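# Move the box with the matching letter to the other desk

## Task

Two desks are involved: one holds a group of five boxes and the other holds a single box. Every box has a letter printed on top. Find the box among the five whose letter matches the single box's letter. Move it onto the single box's desk so that it rests on the desk surface itself, not on top of another object. All other boxes must stay on the desks where they began. The box must stay there without the robot holding it, and the robot must neither tip over nor be left leaning.

## Robot and tools

Robot: TidyBot++, a mobile base (0.54 m long, 0.50 m wide, 0.38 m high) on four powered casters, with one seven-joint arm and a two-finger gripper. The shoulder sits 0.12 m ahead of the base centre and 0.68 m above the floor. Cameras: base_camera and wrist_camera. The wrist_camera looks along the hand. The arm begins folded with the hand pointing down. In that pose the hand reaches up to 0.08 m past the front of the base, and the elbow can be as high as 1.15 m.

Frames: the base frame has its origin on the floor below the base centre, with x forward, y left and z up. hand_pose is reported in this frame, for the point between the finger pads. The hand's own z axis runs along the fingers, and the fingers open and close along its y axis. The odometry frame is the base frame as it was at the start of the scene. base_odometry counts wheel turns only, so wheel slip shows up as travel, and the reading can drift a few cm and several degrees. Heading is in radians, positive to the left, from -3.142 to 3.142. base_tilt is in degrees; forward and right leans read positive.

execute_actions: actions is a list holding one action, or an empty list to just read the state and images. One action may contain:
- base: exactly one relative move, measured from where the base last reported itself. translate_m is metres, forward positive, from -2 to 2. strafe_m is metres, left positive, from -2 to 2. rotate_rad is radians, counter-clockwise seen from above, from -6.3 to 6.3.
- joints: absolute targets, given by name. joint_1_rad turns the whole arm about the vertical; positive is clockwise seen from above, the opposite of heading. joint_2_rad is the shoulder, from -2.249 to 2.249. joint_3_rad rolls the upper arm. joint_4_rad is the elbow, from -2.579 to 2.579. joint_5_rad rolls the forearm. joint_6_rad is the wrist, from -2.099 to 2.099. joint_7_rad rolls the hand; with the hand down, 1.57 opens the fingers to the robot's left and right. gripper_pos runs from 0 (open) to 1 (closed); the pad gap is about 85*(1-gripper_pos) mm. Joints 1, 3, 5 and 7 accept any angle but always take the shorter way round, so a large turn must be sent as steps of less than half a turn.
- speeds: optional caps for this action only. translate_m and strafe_m take 0.05 to 0.5 m/s; rotate_rad takes 0.1 to 1.57 rad/s.
A base move that would need more than 8.667 s is refused. So is any unknown key or out-of-range value, and then nothing moves. cameras is optional: null or ["all"] returns every camera, [] returns none.

Planar arm geometry, for joint_1_rad=0, joint_3_rad=3.14, joint_5_rad=0. The segment angles from vertical are: upper arm (0.42 m) = j2; forearm (0.31 m) = j2-j4; hand (0.31 m) = j2-j4-j6. Forward reach from the shoulder is the sum of length*sin(angle), and height is the sum of length*cos(angle). A downward-pointing hand can rise to about 0.94 m above the floor, and only when it is close to the base. Closed fingertips extend about 20 mm beyond the hand point.

wait: seconds from 0 to 10. It commands nothing and returns the state and images.
zoom_image: camera is base_camera or wrist_camera. region is [x0,y0,x1,y1] in pixels of that camera's most recent full image, at most 504x504. Use it to read the box letters.
finished_scene: scene is the number of the current scene. It ends the scene for good, and the goal must still hold at that moment.

Reading results: base_status and joint_status report how each commanded motion ended. "done" for the base only means the wheels turned the commanded amount, even if they slipped. "off_target" means the joint or base stopped short and may still be pushing. After "contact_stop" or "time_out", it holds where it stopped. "joint command not followed" plus "cause:" means the arm targets were withheld, usually to avoid a self-collision, and they may be retried on later actions. The gripper target still runs. For a gripper at 1, "done" means nothing was gripped; "off_target" means an object is holding the fingers apart. motor_effort gives percentages, with the peak in brackets; these readings are noisy. "ARM HIT" means the arm struck the base or itself. A TORQUE FAULT freezes the arm and gripper for 10 s and drops the rest of the call; the base keeps moving. MOTOR HOT appears from 60 °C. At 75 °C an OVER-TEMPERATURE FAULT makes the arm sink, and keys then read limit_stop_at_motor_heat; send those targets again. If one call reports a stop, the remaining calls in that reply are skipped. Any joint or base left out of an action may keep pushing toward its old target.

Accuracy: friction and sag leave the hand 1-2 cm off, or more when stretched out or loaded. To correct, send each joint its last command plus (wanted angle minus read angle). When holding something, never send a joint the angle it currently reads. Trust the camera images over hand_pose.

Avoid: dropping or knocking boxes off the desks, setting the box on top of another box, and driving while the arm is caught on something high, which can tip the robot. Also avoid pushing the raised hand sideways, blocking the base (it keeps shoving hard), and long holds of heavy loads. Open the gripper and pull the arm clear before finishing, so the box stands on its own. An occasional outside nudge may move loose objects.

Each tool is called after "Emit:" by a JSON object that holds its "op" and its "data", one argument or row to a line.

## Session

Emit:
{"op": "execute_actions", "data": {
  "actions": []
}}

Scene clock: 0.00 s.
base_odometry: x=+0.000 y=+0.000 heading=+0.000 (m, m, rad; odometry frame)
base_tilt: forward=-0.4 right=-0.2 (deg)
base_status: not commanded
joint_positions: joint_1_rad=+0.037 joint_2_rad=-0.354 joint_3_rad=+3.162 joint_4_rad=-2.561 joint_5_rad=-0.010 joint_6_rad=-0.895 joint_7_rad=+1.568 gripper_pos=+0.000
joint_status: not commanded
motor_effort: joint_1_rad=+0 joint_2_rad=-1 joint_3_rad=-1 joint_4_rad=+12 joint_5_rad=-1 joint_6_rad=+0 joint_7_rad=+0 (%)
hand_pose: x=+0.2384 y=-0.0022 z=+0.5787 quat_wxyz=(-0.007, +0.999, -0.032, +0.020) (m; base frame)
pictures: base_camera, wrist_camera
Images, in order (width x height): base_camera 644x364, wrist_camera 644x476.

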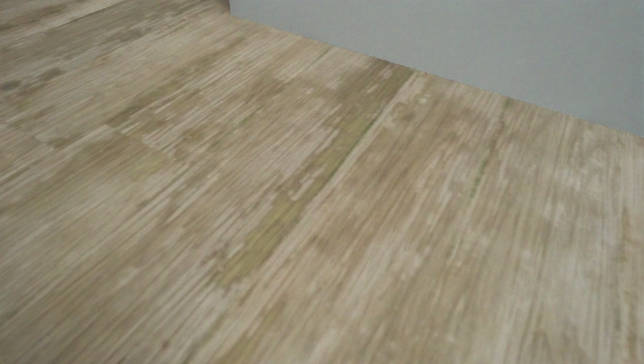

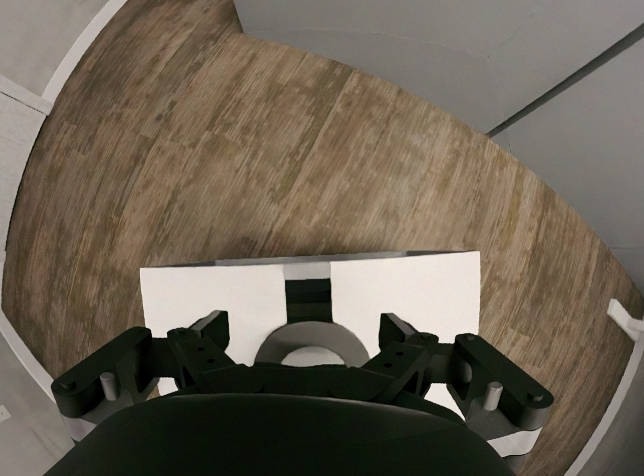

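Emit:
{"op": "execute_actions", "data": {
  "actions": [
    {"joints":{"joint_2_rad":-0.8,"joint_4_rad":-2.0,"joint_6_rad":-0.8}}
  ]
}}

Scene clock: 7.53 s.
base_odometry: x=+0.000 y=+0.000 heading=+0.000 (m, m, rad; odometry frame)
base_tilt: forward=-0.4 right=-0.2 (deg)
base_status: not commanded
joint_positions: joint_1_rad=+0.037 joint_2_rad=-0.792 joint_3_rad=+3.162 joint_4_rad=-2.019 joint_5_rad=-0.010 joint_6_rad=-0.825 joint_7_rad=+1.568 gripper_pos=+0.000
joint_status: all done
motor_effort: joint_1_rad=+0(0) joint_2_rad=+5(7) joint_3_rad=-1(0) joint_4_rad=+20(20) joint_5_rad=-1(1) joint_6_rad=+8(7) joint_7_rad=+0(0) (%)
hand_pose: x=+0.3914 y=-0.0139 z=+0.9392 quat_wxyz=(+0.001, +0.855, -0.028, +0.518) (m; base frame)
pictures: base_camera, wrist_camera
Images, in order (width x height): base_camera 644x364, wrist_camera 644x476.

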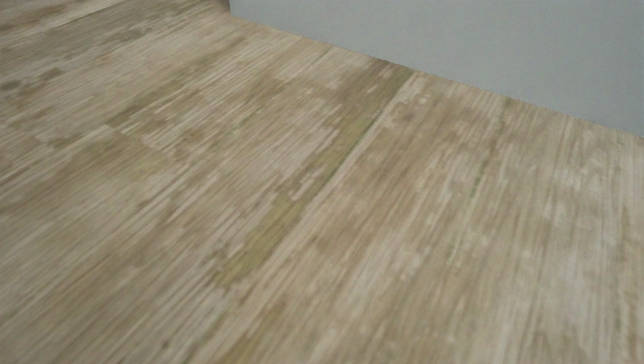

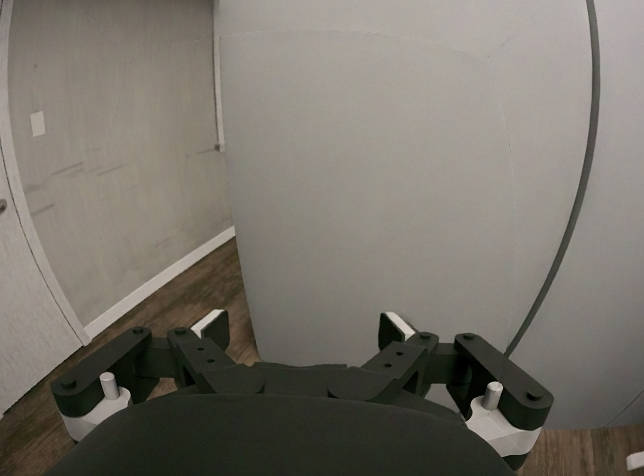

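Emit:
{"op": "execute_actions", "data": {
  "actions": [
    {"base":{"rotate_rad":1.3}}
  ]
}}

Emit:
{"op": "execute_actions", "data": {
  "actions": [
    {"base":{"rotate_rad":1.2}}
  ]
}}

Scene clock: 11.97 s.
base_odometry: x=+0.000 y=+0.000 heading=+1.299 (m, m, rad; odometry frame)
base_tilt: forward=-0.4 right=-0.2 (deg)
base_status: done
joint_positions: joint_1_rad=+0.037 joint_2_rad=-0.792 joint_3_rad=+3.162 joint_4_rad=-2.019 joint_5_rad=-0.010 joint_6_rad=-0.824 joint_7_rad=+1.568 gripper_pos=+0.000
joint_status: not commanded
motor_effort: joint_1_rad=+0(1) joint_2_rad=+6(6) joint_3_rad=-1(1) joint_4_rad=+19(19) joint_5_rad=-1(1) joint_6_rad=+7(7) joint_7_rad=-1(1) (%)
hand_pose: x=+0.3914 y=-0.0139 z=+0.9393 quat_wxyz=(+0.001, +0.855, -0.028, +0.518) (m; base frame)
pictures: base_camera, wrist_camera
Images, in order (width x height): base_camera 644x364, wrist_camera 644x476.

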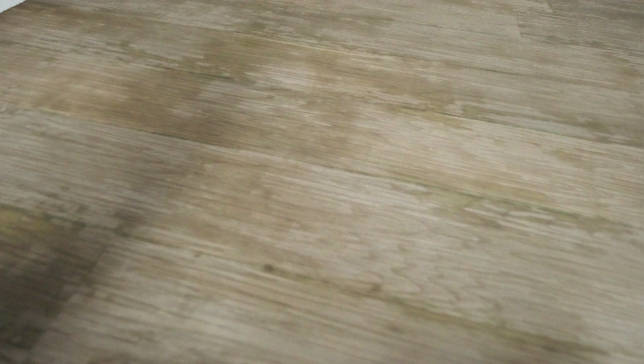

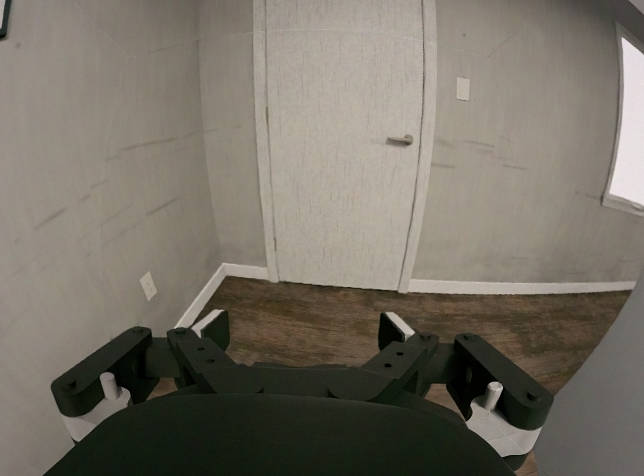

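Scene clock: 14.00 s.
base_odometry: x=+0.000 y=+0.000 heading=+2.498 (m, m, rad; odometry frame)
base_tilt: forward=-0.4 right=-0.2 (deg)
base_status: done
joint_positions: joint_1_rad=+0.037 joint_2_rad=-0.792 joint_3_rad=+3.162 joint_4_rad=-2.019 joint_5_rad=-0.010 joint_6_rad=-0.824 joint_7_rad=+1.568 gripper_pos=+0.000
joint_status: not commanded
motor_effort: joint_1_rad=+0(1) joint_2_rad=+6(6) joint_3_rad=+0(0) joint_4_rad=+19(20) joint_5_rad=-1(2) joint_6_rad=+7(7) joint_7_rad=+0(0) (%)
hand_pose: x=+0.3914 y=-0.0139 z=+0.9393 quat_wxyz=(+0.001, +0.855, -0.028, +0.518) (m; base frame)
pictures: base_camera, wrist_camera
Images, in order (width x height): base_camera 644x364, wrist_camera 644x476.

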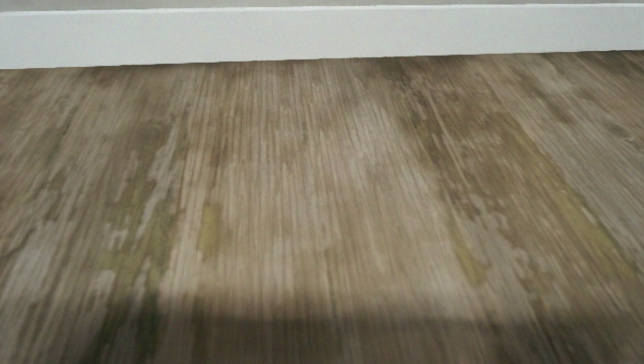

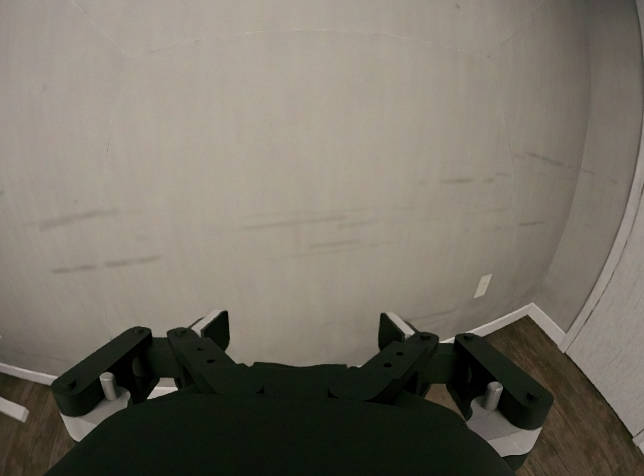

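Emit:
{"op": "execute_actions", "data": {
  "actions": [
    {"base":{"rotate_rad":1.2}}
  ]
}}

Emit:
{"op": "execute_actions", "data": {
  "actions": [
    {"base":{"rotate_rad":0.9}}
  ]
}}

Scene clock: 18.43 s.
base_odometry: x=+0.000 y=+0.000 heading=-2.586 (m, m, rad; odometry frame)
base_tilt: forward=-0.4 right=-0.2 (deg)
base_status: done
joint_positions: joint_1_rad=+0.037 joint_2_rad=-0.792 joint_3_rad=+3.162 joint_4_rad=-2.019 joint_5_rad=-0.010 joint_6_rad=-0.824 joint_7_rad=+1.568 gripper_pos=+0.000
joint_status: not commanded
motor_effort: joint_1_rad=+0(0) joint_2_rad=+6(6) joint_3_rad=+0(1) joint_4_rad=+19(20) joint_5_rad=-1(1) joint_6_rad=+7(7) joint_7_rad=+0(0) (%)
hand_pose: x=+0.3914 y=-0.0139 z=+0.9393 quat_wxyz=(+0.001, +0.855, -0.028, +0.518) (m; base frame)
pictures: base_camera, wrist_camera
Images, in order (width x height): base_camera 644x364, wrist_camera 644x476.

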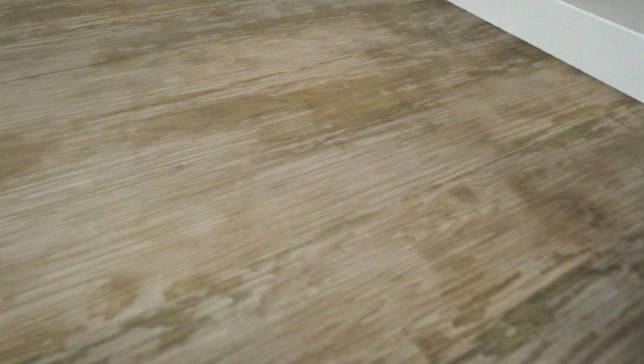

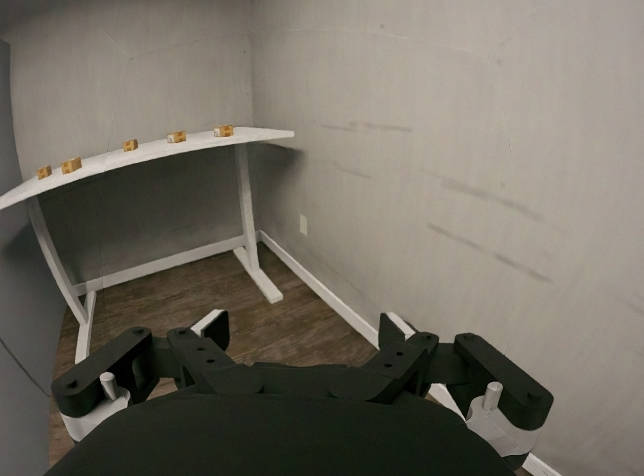

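Scene clock: 20.23 s.
base_odometry: x=+0.000 y=+0.000 heading=-1.687 (m, m, rad; odometry frame)
base_tilt: forward=-0.4 right=-0.2 (deg)
base_status: done
joint_positions: joint_1_rad=+0.037 joint_2_rad=-0.792 joint_3_rad=+3.162 joint_4_rad=-2.019 joint_5_rad=-0.010 joint_6_rad=-0.824 joint_7_rad=+1.568 gripper_pos=+0.000
joint_status: not commanded
motor_effort: joint_1_rad=+0(1) joint_2_rad=+6(6) joint_3_rad=+0(1) joint_4_rad=+19(19) joint_5_rad=-1(1) joint_6_rad=+7(7) joint_7_rad=+0(1) (%)
hand_pose: x=+0.3914 y=-0.0139 z=+0.9393 quat_wxyz=(+0.001, +0.855, -0.028, +0.518) (m; base frame)
pictures: base_camera, wrist_camera
Images, in order (width x height): base_camera 644x364, wrist_camera 644x476.

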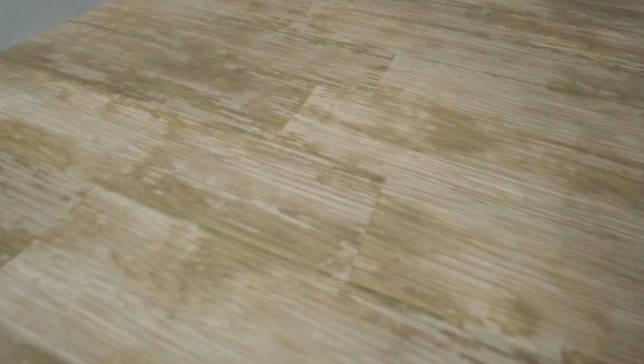

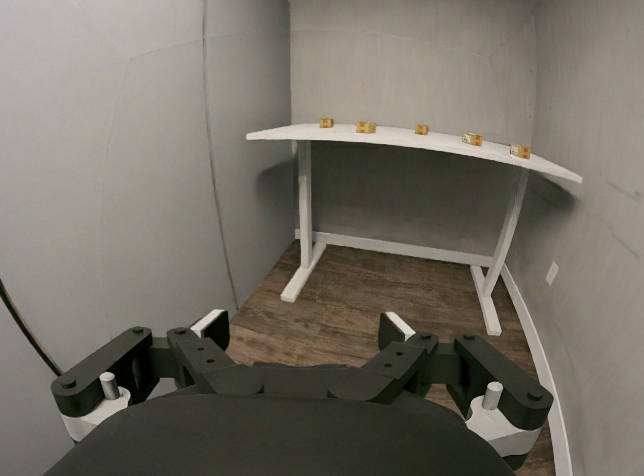

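Emit:
{"op": "execute_actions", "data": {
  "actions": [
    {"base":{"rotate_rad":-0.4}}
  ],
  "cameras": []
}}

Emit:
{"op": "execute_actions", "data": {
  "actions": [
    {"base":{"translate_m":-0.75}}
  ]
}}

Emit:
{"op": "execute_actions", "data": {
  "actions": [
    {"base":{"rotate_rad":1.57}}
  ]
}}

Scene clock: 39.73 s.
base_odometry: x=+0.000 y=+0.000 heading=-2.086 (m, m, rad; odometry frame)
base_tilt: forward=-0.4 right=-0.2 (deg)
base_status: done
joint_positions: joint_1_rad=+0.037 joint_2_rad=-0.792 joint_3_rad=+3.162 joint_4_rad=-2.019 joint_5_rad=-0.010 joint_6_rad=-0.824 joint_7_rad=+1.568 gripper_pos=+0.000
joint_status: not commanded
motor_effort: joint_1_rad=+0(0) joint_2_rad=+6(6) joint_3_rad=-1(0) joint_4_rad=+20(19) joint_5_rad=-1(1) joint_6_rad=+6(6) joint_7_rad=+0(0) (%)
hand_pose: x=+0.3914 y=-0.0139 z=+0.9393 quat_wxyz=(+0.001, +0.855, -0.028, +0.518) (m; base frame)
pictures: none
No camera images: the call's "cameras" was empty. Leave "cameras" out to get every camera's image.

Scene clock: 42.60 s.
base_odometry: x=+0.370 y=+0.653 heading=-2.086 (m, m, rad; odometry frame)
base_tilt: forward=-0.4 right=-0.2 (deg)
base_status: done
joint_positions: joint_1_rad=+0.037 joint_2_rad=-0.796 joint_3_rad=+3.162 joint_4_rad=-2.019 joint_5_rad=-0.010 joint_6_rad=-0.822 joint_7_rad=+1.568 gripper_pos=+0.000
joint_status: not commanded
motor_effort: joint_1_rad=+0(1) joint_2_rad=+6(8) joint_3_rad=+0(0) joint_4_rad=+20(20) joint_5_rad=+0(1) joint_6_rad=+8(7) joint_7_rad=+0(0) (%)
hand_pose: x=+0.3907 y=-0.0139 z=+0.9411 quat_wxyz=(+0.001, +0.853, -0.028, +0.521) (m; base frame)
pictures: base_camera, wrist_camera
Images, in order (width x height): base_camera 644x364, wrist_camera 644x476.

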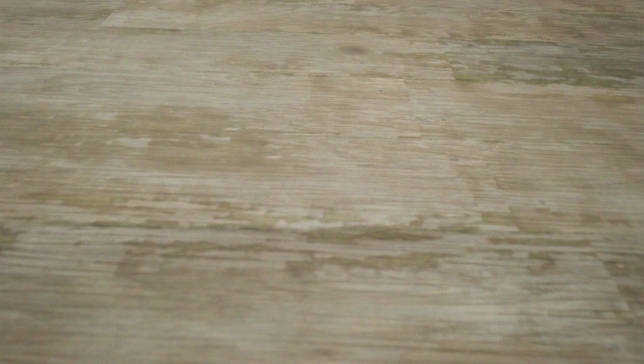

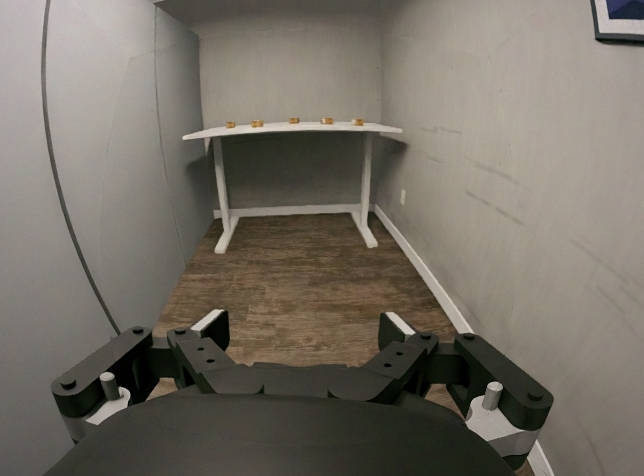

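Scene clock: 44.90 s.
base_odometry: x=+0.370 y=+0.653 heading=-0.517 (m, m, rad; odometry frame)
base_tilt: forward=-0.4 right=-0.2 (deg)
base_status: done
joint_positions: joint_1_rad=+0.037 joint_2_rad=-0.796 joint_3_rad=+3.162 joint_4_rad=-2.019 joint_5_rad=-0.010 joint_6_rad=-0.822 joint_7_rad=+1.568 gripper_pos=+0.000
joint_status: not commanded
motor_effort: joint_1_rad=+0(1) joint_2_rad=+6(7) joint_3_rad=+0(1) joint_4_rad=+20(20) joint_5_rad=+0(1) joint_6_rad=+7(7) joint_7_rad=+0(1) (%)
hand_pose: x=+0.3907 y=-0.0139 z=+0.9411 quat_wxyz=(+0.001, +0.853, -0.028, +0.521) (m; base frame)
pictures: base_camera, wrist_camera
Images, in order (width x height): base_camera 644x364, wrist_camera 644x476.

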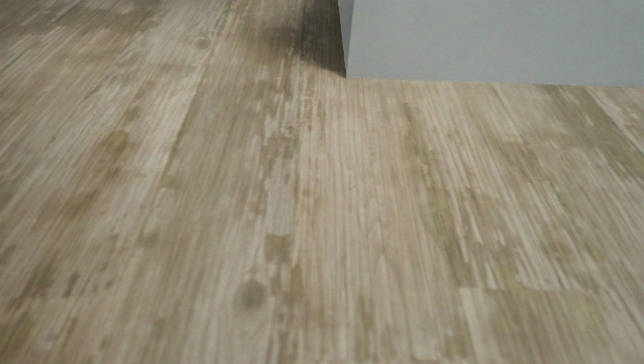

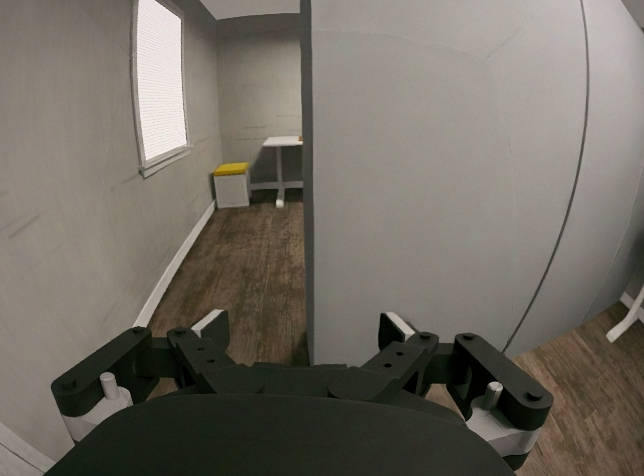

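Emit:
{"op": "execute_actions", "data": {
  "actions": [
    {"base":{"strafe_m":0.4}}
  ]
}}

Scene clock: 51.37 s.
base_odometry: x=+0.567 y=+1.001 heading=-0.516 (m, m, rad; odometry frame)
base_tilt: forward=-0.4 right=-0.2 (deg)
base_status: done
joint_positions: joint_1_rad=+0.037 joint_2_rad=-0.796 joint_3_rad=+3.162 joint_4_rad=-2.019 joint_5_rad=-0.010 joint_6_rad=-0.822 joint_7_rad=+1.568 gripper_pos=+0.000
joint_status: not commanded
motor_effort: joint_1_rad=+0(1) joint_2_rad=+6(6) joint_3_rad=-1(2) joint_4_rad=+19(19) joint_5_rad=-1(2) joint_6_rad=+7(6) joint_7_rad=+0(0) (%)
hand_pose: x=+0.3907 y=-0.0139 z=+0.9411 quat_wxyz=(+0.001, +0.853, -0.028, +0.521) (m; base frame)
pictures: base_camera, wrist_camera
Images, in order (width x height): base_camera 644x364, wrist_camera 644x476.

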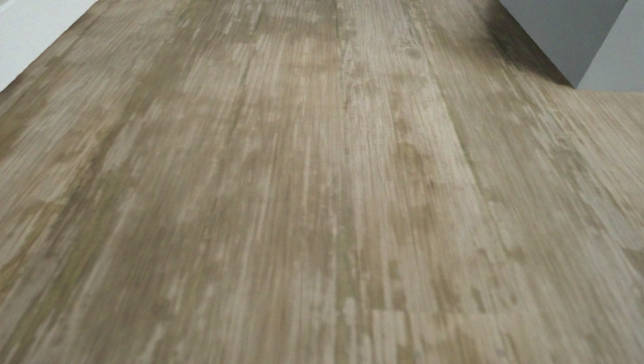

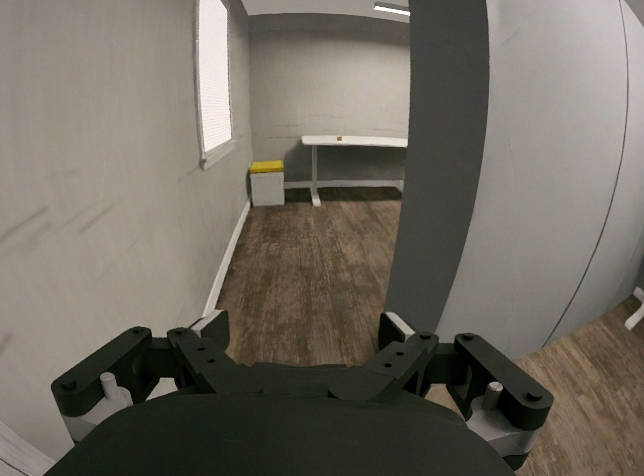

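Emit:
{"op": "execute_actions", "data": {
  "actions": [
    {"base":{"strafe_m":0.07}}
  ],
  "cameras": []
}}

Emit:
{"op": "execute_actions", "data": {
  "actions": [
    {"base":{"translate_m":1.5}}
  ]
}}

Scene clock: 55.70 s.
base_odometry: x=+0.602 y=+1.062 heading=-0.515 (m, m, rad; odometry frame)
base_tilt: forward=-0.4 right=-0.2 (deg)
base_status: done
joint_positions: joint_1_rad=+0.037 joint_2_rad=-0.796 joint_3_rad=+3.161 joint_4_rad=-2.019 joint_5_rad=-0.010 joint_6_rad=-0.822 joint_7_rad=+1.568 gripper_pos=+0.000
joint_status: not commanded
motor_effort: joint_1_rad=+0(1) joint_2_rad=+6(7) joint_3_rad=+0(1) joint_4_rad=+19(20) joint_5_rad=-1(1) joint_6_rad=+7(7) joint_7_rad=+0(1) (%)
hand_pose: x=+0.3907 y=-0.0138 z=+0.9411 quat_wxyz=(+0.001, +0.853, -0.028, +0.521) (m; base frame)
pictures: none
No camera images: the call's "cameras" was empty. Leave "cameras" out to get every camera's image.

Scene clock: 60.07 s.
base_odometry: x=+1.907 y=+0.324 heading=-0.515 (m, m, rad; odometry frame)
base_tilt: forward=-0.4 right=-0.2 (deg)
base_status: done
joint_positions: joint_1_rad=+0.037 joint_2_rad=-0.797 joint_3_rad=+3.161 joint_4_rad=-2.019 joint_5_rad=-0.010 joint_6_rad=-0.821 joint_7_rad=+1.568 gripper_pos=+0.000
joint_status: not commanded
motor_effort: joint_1_rad=+0(0) joint_2_rad=+6(9) joint_3_rad=+0(0) joint_4_rad=+19(20) joint_5_rad=-1(1) joint_6_rad=+7(7) joint_7_rad=+0(0) (%)
hand_pose: x=+0.3906 y=-0.0139 z=+0.9418 quat_wxyz=(+0.001, +0.853, -0.028, +0.522) (m; base frame)
pictures: base_camera, wrist_camera
Images, in order (width x height): base_camera 644x364, wrist_camera 644x476.

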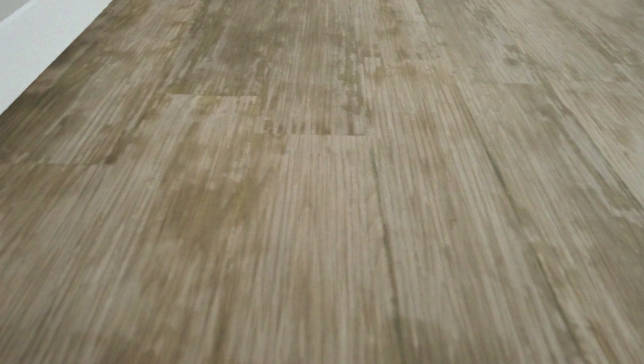

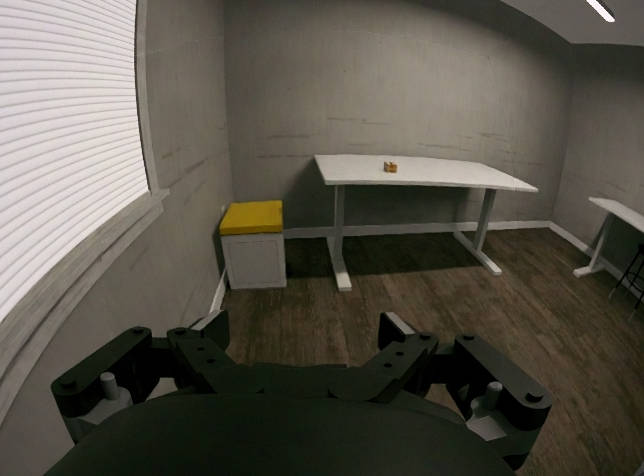

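Emit:
{"op": "execute_actions", "data": {
  "actions": [
    {"base":{"translate_m":0.7}}
  ]
}}

Scene clock: 64.23 s.
base_odometry: x=+2.517 y=-0.021 heading=-0.515 (m, m, rad; odometry frame)
base_tilt: forward=-0.4 right=-0.2 (deg)
base_status: done
joint_positions: joint_1_rad=+0.037 joint_2_rad=-0.798 joint_3_rad=+3.161 joint_4_rad=-2.019 joint_5_rad=-0.010 joint_6_rad=-0.821 joint_7_rad=+1.568 gripper_pos=+0.000
joint_status: not commanded
motor_effort: joint_1_rad=+0(0) joint_2_rad=+6(8) joint_3_rad=+0(1) joint_4_rad=+19(20) joint_5_rad=-1(0) joint_6_rad=+7(7) joint_7_rad=+0(0) (%)
hand_pose: x=+0.3904 y=-0.0139 z=+0.9424 quat_wxyz=(+0.001, +0.852, -0.028, +0.523) (m; base frame)
pictures: base_camera, wrist_camera
Images, in order (width x height): base_camera 644x364, wrist_camera 644x476.

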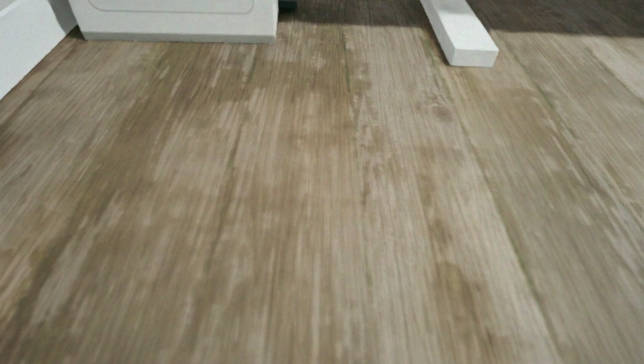

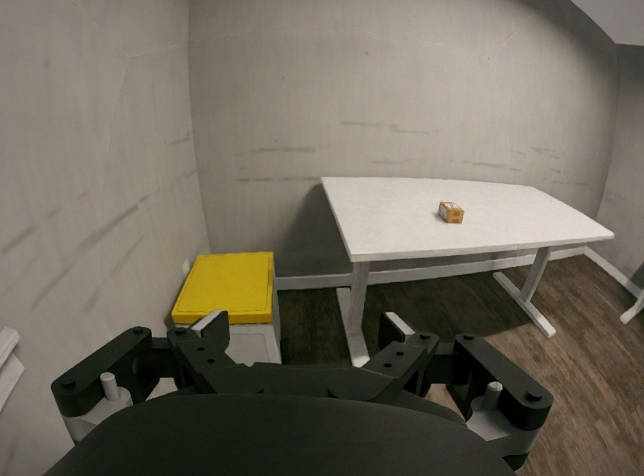

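Emit:
{"op": "zoom_image", "data": {
  "camera": "wrist_camera",
  "region": [410,180,490,240]
}}

Region (410, 180, 490, 240) of wrist_camera's 644x476 image, scaled by 6.300; it fills the top 378 rows of this view, and the rest is white.

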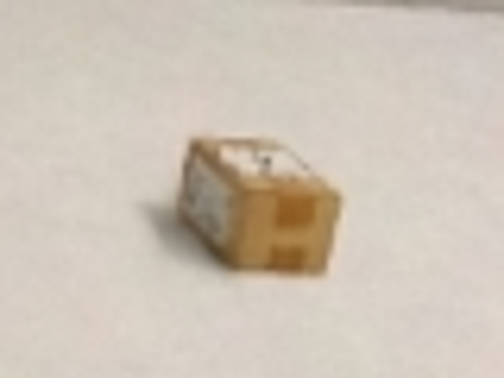

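Emit:
{"op": "execute_actions", "data": {
  "actions": [
    {"base":{"strafe_m":-0.55}}
  ],
  "cameras": []
}}

Emit:
{"op": "execute_actions", "data": {
  "actions": [
    {"base":{"translate_m":0.3},"joints":{"joint_2_rad":-0.3,"joint_4_rad":-1.3,"joint_6_rad":-1.5}}
  ]
}}

Scene clock: 71.33 s.
base_odometry: x=+2.246 y=-0.500 heading=-0.515 (m, m, rad; odometry frame)
base_tilt: forward=-0.4 right=-0.2 (deg)
base_status: done
joint_positions: joint_1_rad=+0.037 joint_2_rad=-0.798 joint_3_rad=+3.161 joint_4_rad=-2.019 joint_5_rad=-0.010 joint_6_rad=-0.821 joint_7_rad=+1.568 gripper_pos=+0.000
joint_status: not commanded
motor_effort: joint_1_rad=+0(1) joint_2_rad=+6(8) joint_3_rad=+0(1) joint_4_rad=+19(19) joint_5_rad=+0(1) joint_6_rad=+7(7) joint_7_rad=-1(0) (%)
hand_pose: x=+0.3904 y=-0.0138 z=+0.9424 quat_wxyz=(+0.001, +0.852, -0.028, +0.523) (m; base frame)
pictures: none
No camera images: the call's "cameras" was empty. Leave "cameras" out to get every camera's image.

Scene clock: 73.30 s.
base_odometry: x=+2.508 y=-0.648 heading=-0.515 (m, m, rad; odometry frame)
base_tilt: forward=-0.4 right=-0.2 (deg)
base_status: done
joint_positions: joint_1_rad=+0.037 joint_2_rad=-0.303 joint_3_rad=+3.161 joint_4_rad=-1.324 joint_5_rad=-0.010 joint_6_rad=-1.474 joint_7_rad=+1.568 gripper_pos=+0.000
joint_status: all done
motor_effort: joint_1_rad=+0(0) joint_2_rad=-7(11) joint_3_rad=+0(0) joint_4_rad=+17(20) joint_5_rad=-1(0) joint_6_rad=+4(8) joint_7_rad=-1(1) (%)
hand_pose: x=+0.4488 y=-0.0159 z=+0.9994 quat_wxyz=(+0.001, +0.948, -0.028, +0.318) (m; base frame)
pictures: base_camera, wrist_camera
Images, in order (width x height): base_camera 644x364, wrist_camera 644x476.

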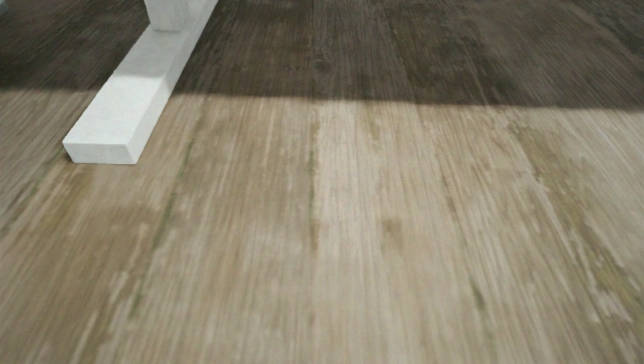

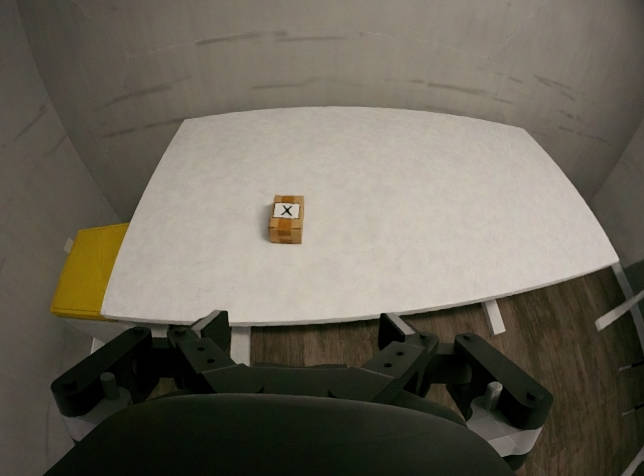

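Emit:
{"op": "zoom_image", "data": {
  "camera": "wrist_camera",
  "region": [250,185,330,250]
}}

Region (250, 185, 330, 250) of wrist_camera's 644x476 image, scaled by 6.300; it fills the top 410 rows of this view, and the rest is white.

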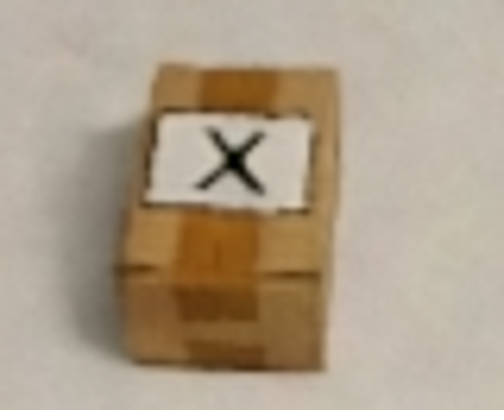

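Emit:
{"op": "execute_actions", "data": {
  "actions": [
    {"base":{"translate_m":-0.3},"joints":{"joint_2_rad":-0.6,"joint_4_rad":-1.75,"joint_6_rad":-1.1}}
  ],
  "cameras": []
}}

Emit:
{"op": "execute_actions", "data": {
  "actions": [
    {"base":{"strafe_m":0.55}}
  ],
  "cameras": []
}}

Emit:
{"op": "execute_actions", "data": {
  "actions": [
    {"base":{"translate_m":-2.0}}
  ]
}}

Emit:
{"op": "execute_actions", "data": {
  "actions": [
    {"base":{"translate_m":-0.2}}
  ],
  "cameras": []
}}

Emit:
{"op": "execute_actions", "data": {
  "actions": [
    {"base":{"rotate_rad":-1.575}}
  ]
}}

Scene clock: 85.93 s.
base_odometry: x=+2.246 y=-0.500 heading=-0.515 (m, m, rad; odometry frame)
base_tilt: forward=-0.4 right=-0.2 (deg)
base_status: done
joint_positions: joint_1_rad=+0.037 joint_2_rad=-0.603 joint_3_rad=+3.161 joint_4_rad=-1.726 joint_5_rad=-0.010 joint_6_rad=-1.127 joint_7_rad=+1.568 gripper_pos=+0.000
joint_status: all done
motor_effort: joint_1_rad=+0(1) joint_2_rad=+1(12) joint_3_rad=-1(3) joint_4_rad=+18(18) joint_5_rad=-1(0) joint_6_rad=+6(6) joint_7_rad=+0(0) (%)
hand_pose: x=+0.4059 y=-0.0144 z=+0.9693 quat_wxyz=(+0.001, +0.902, -0.028, +0.431) (m; base frame)
pictures: none
No camera images: the call's "cameras" was empty. Leave "cameras" out to get every camera's image.

Scene clock: 88.40 s.
base_odometry: x=+2.517 y=-0.021 heading=-0.514 (m, m, rad; odometry frame)
base_tilt: forward=-0.4 right=-0.2 (deg)
base_status: done
joint_positions: joint_1_rad=+0.037 joint_2_rad=-0.603 joint_3_rad=+3.162 joint_4_rad=-1.726 joint_5_rad=-0.010 joint_6_rad=-1.126 joint_7_rad=+1.568 gripper_pos=+0.000
joint_status: not commanded
motor_effort: joint_1_rad=+0(0) joint_2_rad=+2(3) joint_3_rad=-1(2) joint_4_rad=+18(19) joint_5_rad=+0(1) joint_6_rad=+6(6) joint_7_rad=-1(0) (%)
hand_pose: x=+0.4061 y=-0.0144 z=+0.9693 quat_wxyz=(+0.001, +0.902, -0.028, +0.432) (m; base frame)
pictures: none
No camera images: the call's "cameras" was empty. Leave "cameras" out to get every camera's image.

Scene clock: 93.77 s.
base_odometry: x=+0.776 y=+0.964 heading=-0.514 (m, m, rad; odometry frame)
base_tilt: forward=-0.4 right=-0.2 (deg)
base_status: done
joint_positions: joint_1_rad=+0.037 joint_2_rad=-0.602 joint_3_rad=+3.162 joint_4_rad=-1.728 joint_5_rad=-0.010 joint_6_rad=-1.124 joint_7_rad=+1.568 gripper_pos=+0.000
joint_status: not commanded
motor_effort: joint_1_rad=+0(0) joint_2_rad=+1(5) joint_3_rad=+0(0) joint_4_rad=+18(19) joint_5_rad=-1(1) joint_6_rad=+7(6) joint_7_rad=+0(0) (%)
hand_pose: x=+0.4067 y=-0.0144 z=+0.9685 quat_wxyz=(+0.001, +0.902, -0.028, +0.431) (m; base frame)
pictures: base_camera, wrist_camera
Images, in order (width x height): base_camera 644x364, wrist_camera 644x476.

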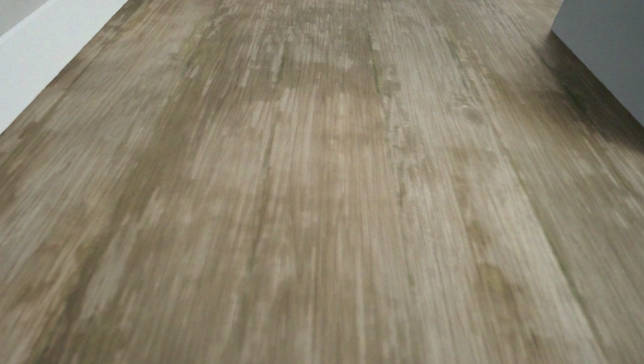

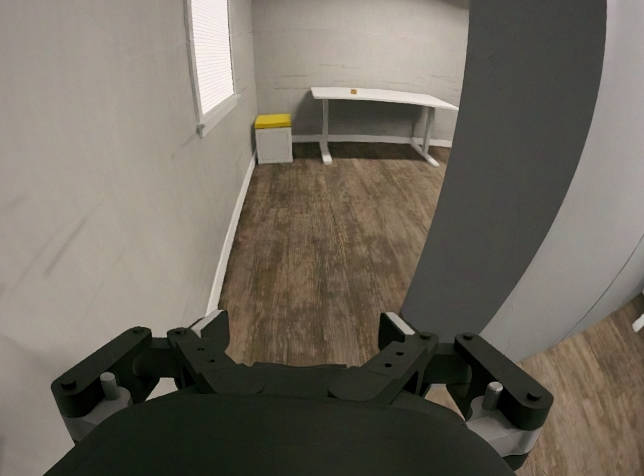

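Scene clock: 95.40 s.
base_odometry: x=+0.602 y=+1.062 heading=-0.515 (m, m, rad; odometry frame)
base_tilt: forward=-0.4 right=-0.2 (deg)
base_status: done
joint_positions: joint_1_rad=+0.037 joint_2_rad=-0.606 joint_3_rad=+3.162 joint_4_rad=-1.729 joint_5_rad=-0.010 joint_6_rad=-1.123 joint_7_rad=+1.568 gripper_pos=+0.000
joint_status: not commanded
motor_effort: joint_1_rad=+0(0) joint_2_rad=+1(6) joint_3_rad=-1(0) joint_4_rad=+18(19) joint_5_rad=-1(1) joint_6_rad=+6(7) joint_7_rad=+0(0) (%)
hand_pose: x=+0.4056 y=-0.0144 z=+0.9695 quat_wxyz=(+0.001, +0.901, -0.028, +0.433) (m; base frame)
pictures: none
No camera images: the call's "cameras" was empty. Leave "cameras" out to get every camera's image.

Scene clock: 97.70 s.
base_odometry: x=+0.602 y=+1.062 heading=-2.089 (m, m, rad; odometry frame)
base_tilt: forward=-0.4 right=-0.2 (deg)
base_status: done
joint_positions: joint_1_rad=+0.037 joint_2_rad=-0.606 joint_3_rad=+3.162 joint_4_rad=-1.729 joint_5_rad=-0.010 joint_6_rad=-1.123 joint_7_rad=+1.568 gripper_pos=+0.000
joint_status: not commanded
motor_effort: joint_1_rad=+1(1) joint_2_rad=+2(3) joint_3_rad=+0(2) joint_4_rad=+18(18) joint_5_rad=-1(2) joint_6_rad=+6(6) joint_7_rad=-1(0) (%)
hand_pose: x=+0.4056 y=-0.0144 z=+0.9695 quat_wxyz=(+0.001, +0.901, -0.028, +0.433) (m; base frame)
pictures: base_camera, wrist_camera
Images, in order (width x height): base_camera 644x364, wrist_camera 644x476.

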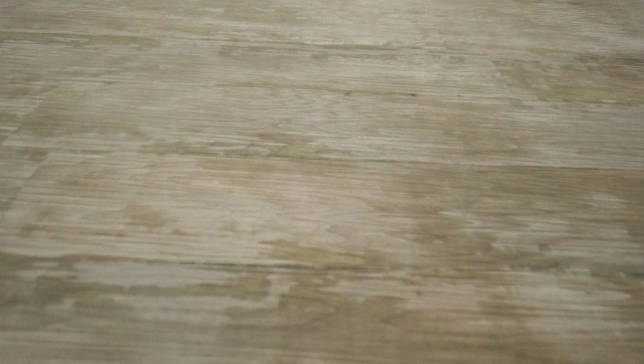

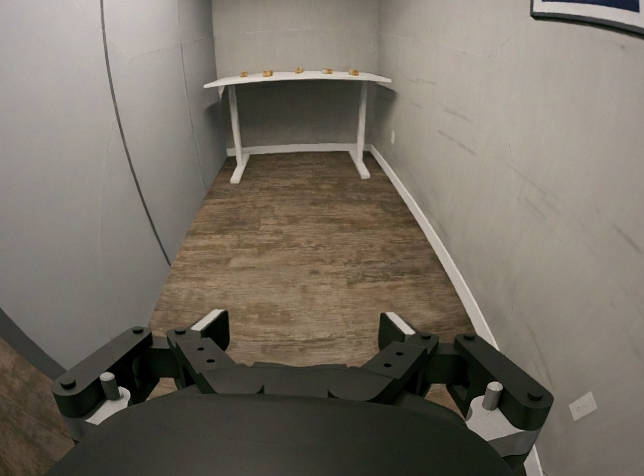

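Emit:
{"op": "execute_actions", "data": {
  "actions": [
    {"base":{"translate_m":1.5},"joints":{"joint_2_rad":-0.2,"joint_4_rad":-0.9,"joint_6_rad":-1.4}}
  ]
}}

Scene clock: 104.83 s.
base_odometry: x=-0.143 y=-0.240 heading=-2.090 (m, m, rad; odometry frame)
base_tilt: forward=-0.4 right=-0.2 (deg)
base_status: done
joint_positions: joint_1_rad=+0.037 joint_2_rad=-0.200 joint_3_rad=+3.162 joint_4_rad=-0.923 joint_5_rad=-0.010 joint_6_rad=-1.374 joint_7_rad=+1.568 gripper_pos=+0.000
joint_status: all done
motor_effort: joint_1_rad=+0(0) joint_2_rad=-10(12) joint_3_rad=-1(0) joint_4_rad=+15(19) joint_5_rad=-1(0) joint_6_rad=+7(7) joint_7_rad=-1(0) (%)
hand_pose: x=+0.5123 y=-0.0197 z=+1.1737 quat_wxyz=(+0.007, +0.866, -0.025, +0.499) (m; base frame)
pictures: base_camera, wrist_camera
Images, in order (width x height): base_camera 644x364, wrist_camera 644x476.

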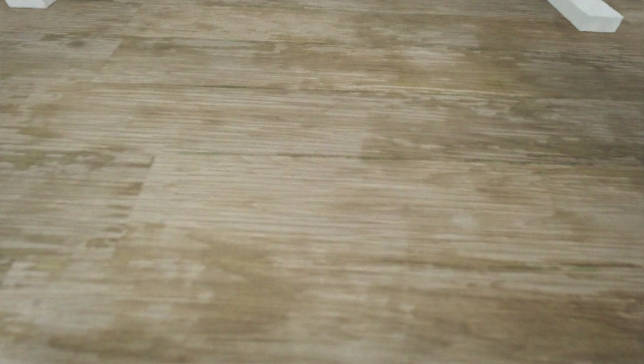

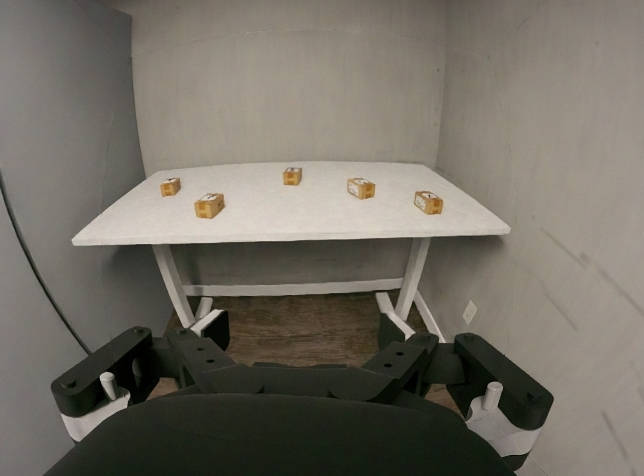

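Emit:
{"op": "execute_actions", "data": {
  "actions": [
    {"base":{"translate_m":0.4},"joints":{"joint_6_rad":-1.75}}
  ]
}}

Scene clock: 110.63 s.
base_odometry: x=-0.342 y=-0.587 heading=-2.090 (m, m, rad; odometry frame)
base_tilt: forward=-0.4 right=-0.2 (deg)
base_status: done
joint_positions: joint_1_rad=+0.037 joint_2_rad=-0.192 joint_3_rad=+3.162 joint_4_rad=-0.917 joint_5_rad=-0.010 joint_6_rad=-1.746 joint_7_rad=+1.568 gripper_pos=+0.000
joint_status: all done
motor_effort: joint_1_rad=+0(0) joint_2_rad=-7(12) joint_3_rad=-1(1) joint_4_rad=+14(15) joint_5_rad=+0(1) joint_6_rad=+4(7) joint_7_rad=+0(0) (%)
hand_pose: x=+0.4404 y=-0.0153 z=+1.0863 quat_wxyz=(+0.003, +0.944, -0.026, +0.329) (m; base frame)
pictures: base_camera, wrist_camera
Images, in order (width x height): base_camera 644x364, wrist_camera 644x476.

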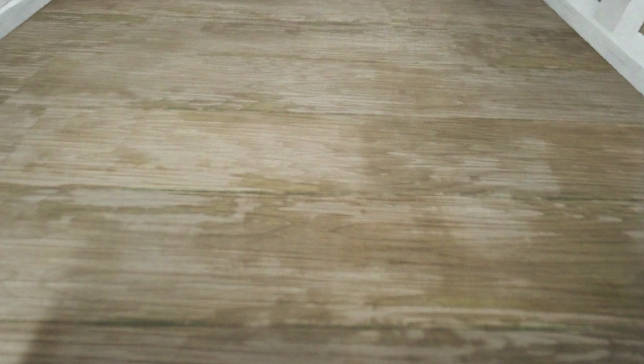

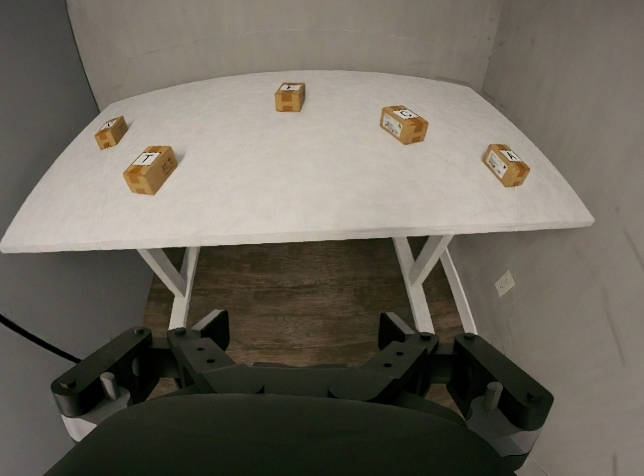

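Emit:
{"op": "zoom_image", "data": {
  "camera": "wrist_camera",
  "region": [80,70,320,210]
}}

Emit:
{"op": "zoom_image", "data": {
  "camera": "wrist_camera",
  "region": [360,80,560,200]
}}

Region (80, 70, 320, 210) of wrist_camera's 644x476 image, scaled by 2.100; it fills the top 294 rows of this view, and the rest is white.

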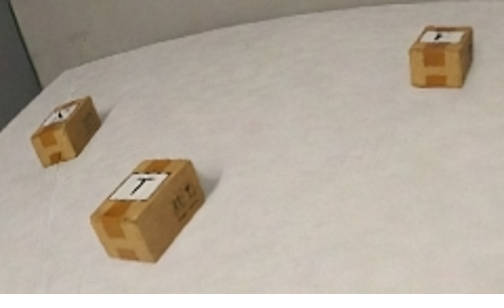

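Region (360, 80, 560, 200) of wrist_camera's 644x476 image, scaled by 2.520; it fills the top 302 rows of this view, and the rest is white.

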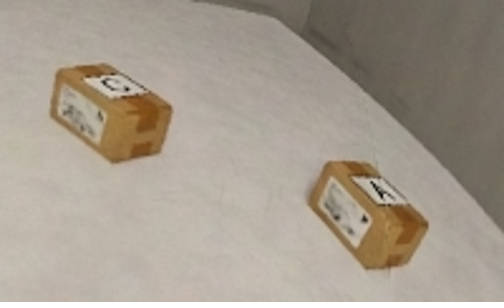

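Emit:
{"op": "zoom_image", "data": {
  "camera": "wrist_camera",
  "region": [85,105,145,155]
}}

Emit:
{"op": "zoom_image", "data": {
  "camera": "wrist_camera",
  "region": [475,135,540,190]
}}

Emit:
{"op": "zoom_image", "data": {
  "camera": "wrist_camera",
  "region": [265,75,315,115]
}}

Region (85, 105, 145, 155) of wrist_camera's 644x476 image, scaled by 8.400.

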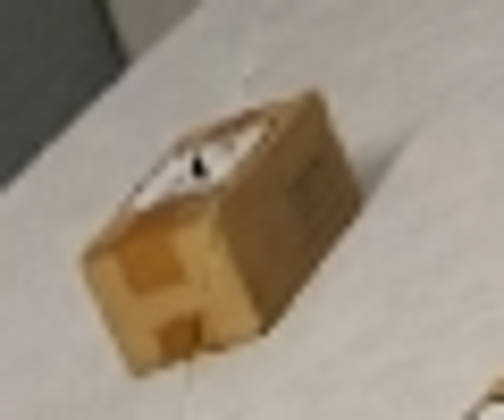

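Region (475, 135, 540, 190) of wrist_camera's 644x476 image, scaled by 7.754; it fills the top 426 rows of this view, and the rest is white.

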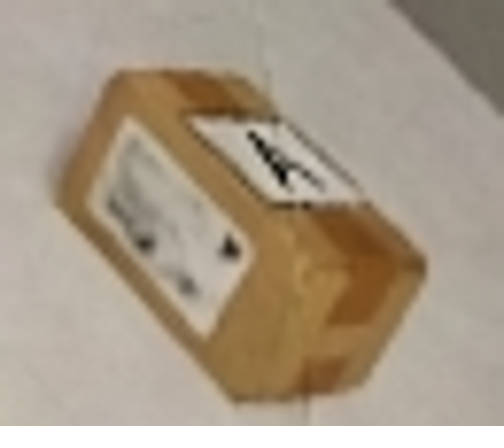

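Region (265, 75, 315, 115) of wrist_camera's 644x476 image, scaled by 10.080; it fills the top 403 rows of this view, and the rest is white.

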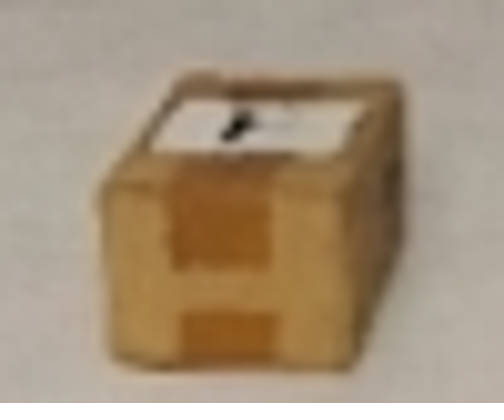

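Emit:
{"op": "execute_actions", "data": {
  "actions": [
    {"base":{"translate_m":0.2},"joints":{"joint_2_rad":0.15,"joint_4_rad":-0.55,"joint_6_rad":-1.65}}
  ]
}}

Scene clock: 122.30 s.
base_odometry: x=-0.441 y=-0.761 heading=-2.091 (m, m, rad; odometry frame)
base_tilt: forward=-0.4 right=-0.2 (deg)
base_status: done
joint_positions: joint_1_rad=+0.037 joint_2_rad=+0.156 joint_3_rad=+3.162 joint_4_rad=-0.573 joint_5_rad=-0.010 joint_6_rad=-1.673 joint_7_rad=+1.568 gripper_pos=+0.000
joint_status: all done
motor_effort: joint_1_rad=+0(0) joint_2_rad=-21(29) joint_3_rad=-1(1) joint_4_rad=+14(16) joint_5_rad=+0(1) joint_6_rad=+5(6) joint_7_rad=+0(0) (%)
hand_pose: x=+0.6032 y=-0.0216 z=+1.1023 quat_wxyz=(+0.007, +0.932, -0.025, +0.362) (m; base frame)
pictures: base_camera, wrist_camera
Images, in order (width x height): base_camera 644x364, wrist_camera 644x476.

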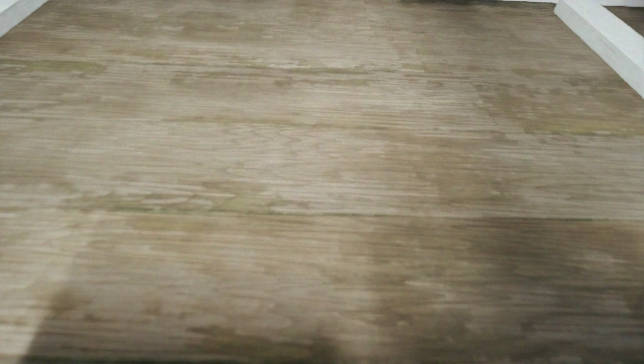

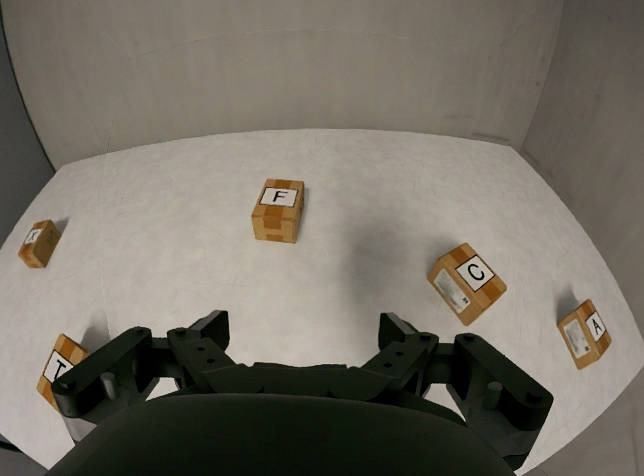

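Emit:
{"op": "zoom_image", "data": {
  "camera": "wrist_camera",
  "region": [0,200,90,280]
}}

Region (0, 200, 90, 280) of wrist_camera's 644x476 image, scaled by 5.600.

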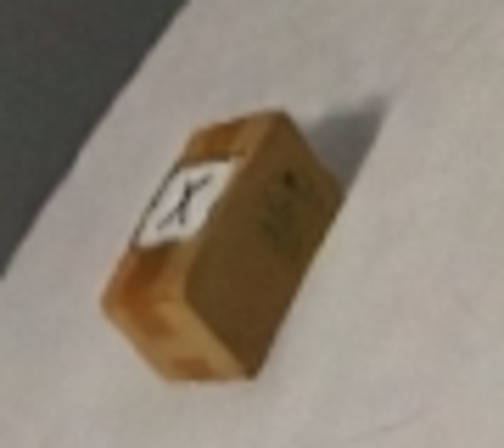

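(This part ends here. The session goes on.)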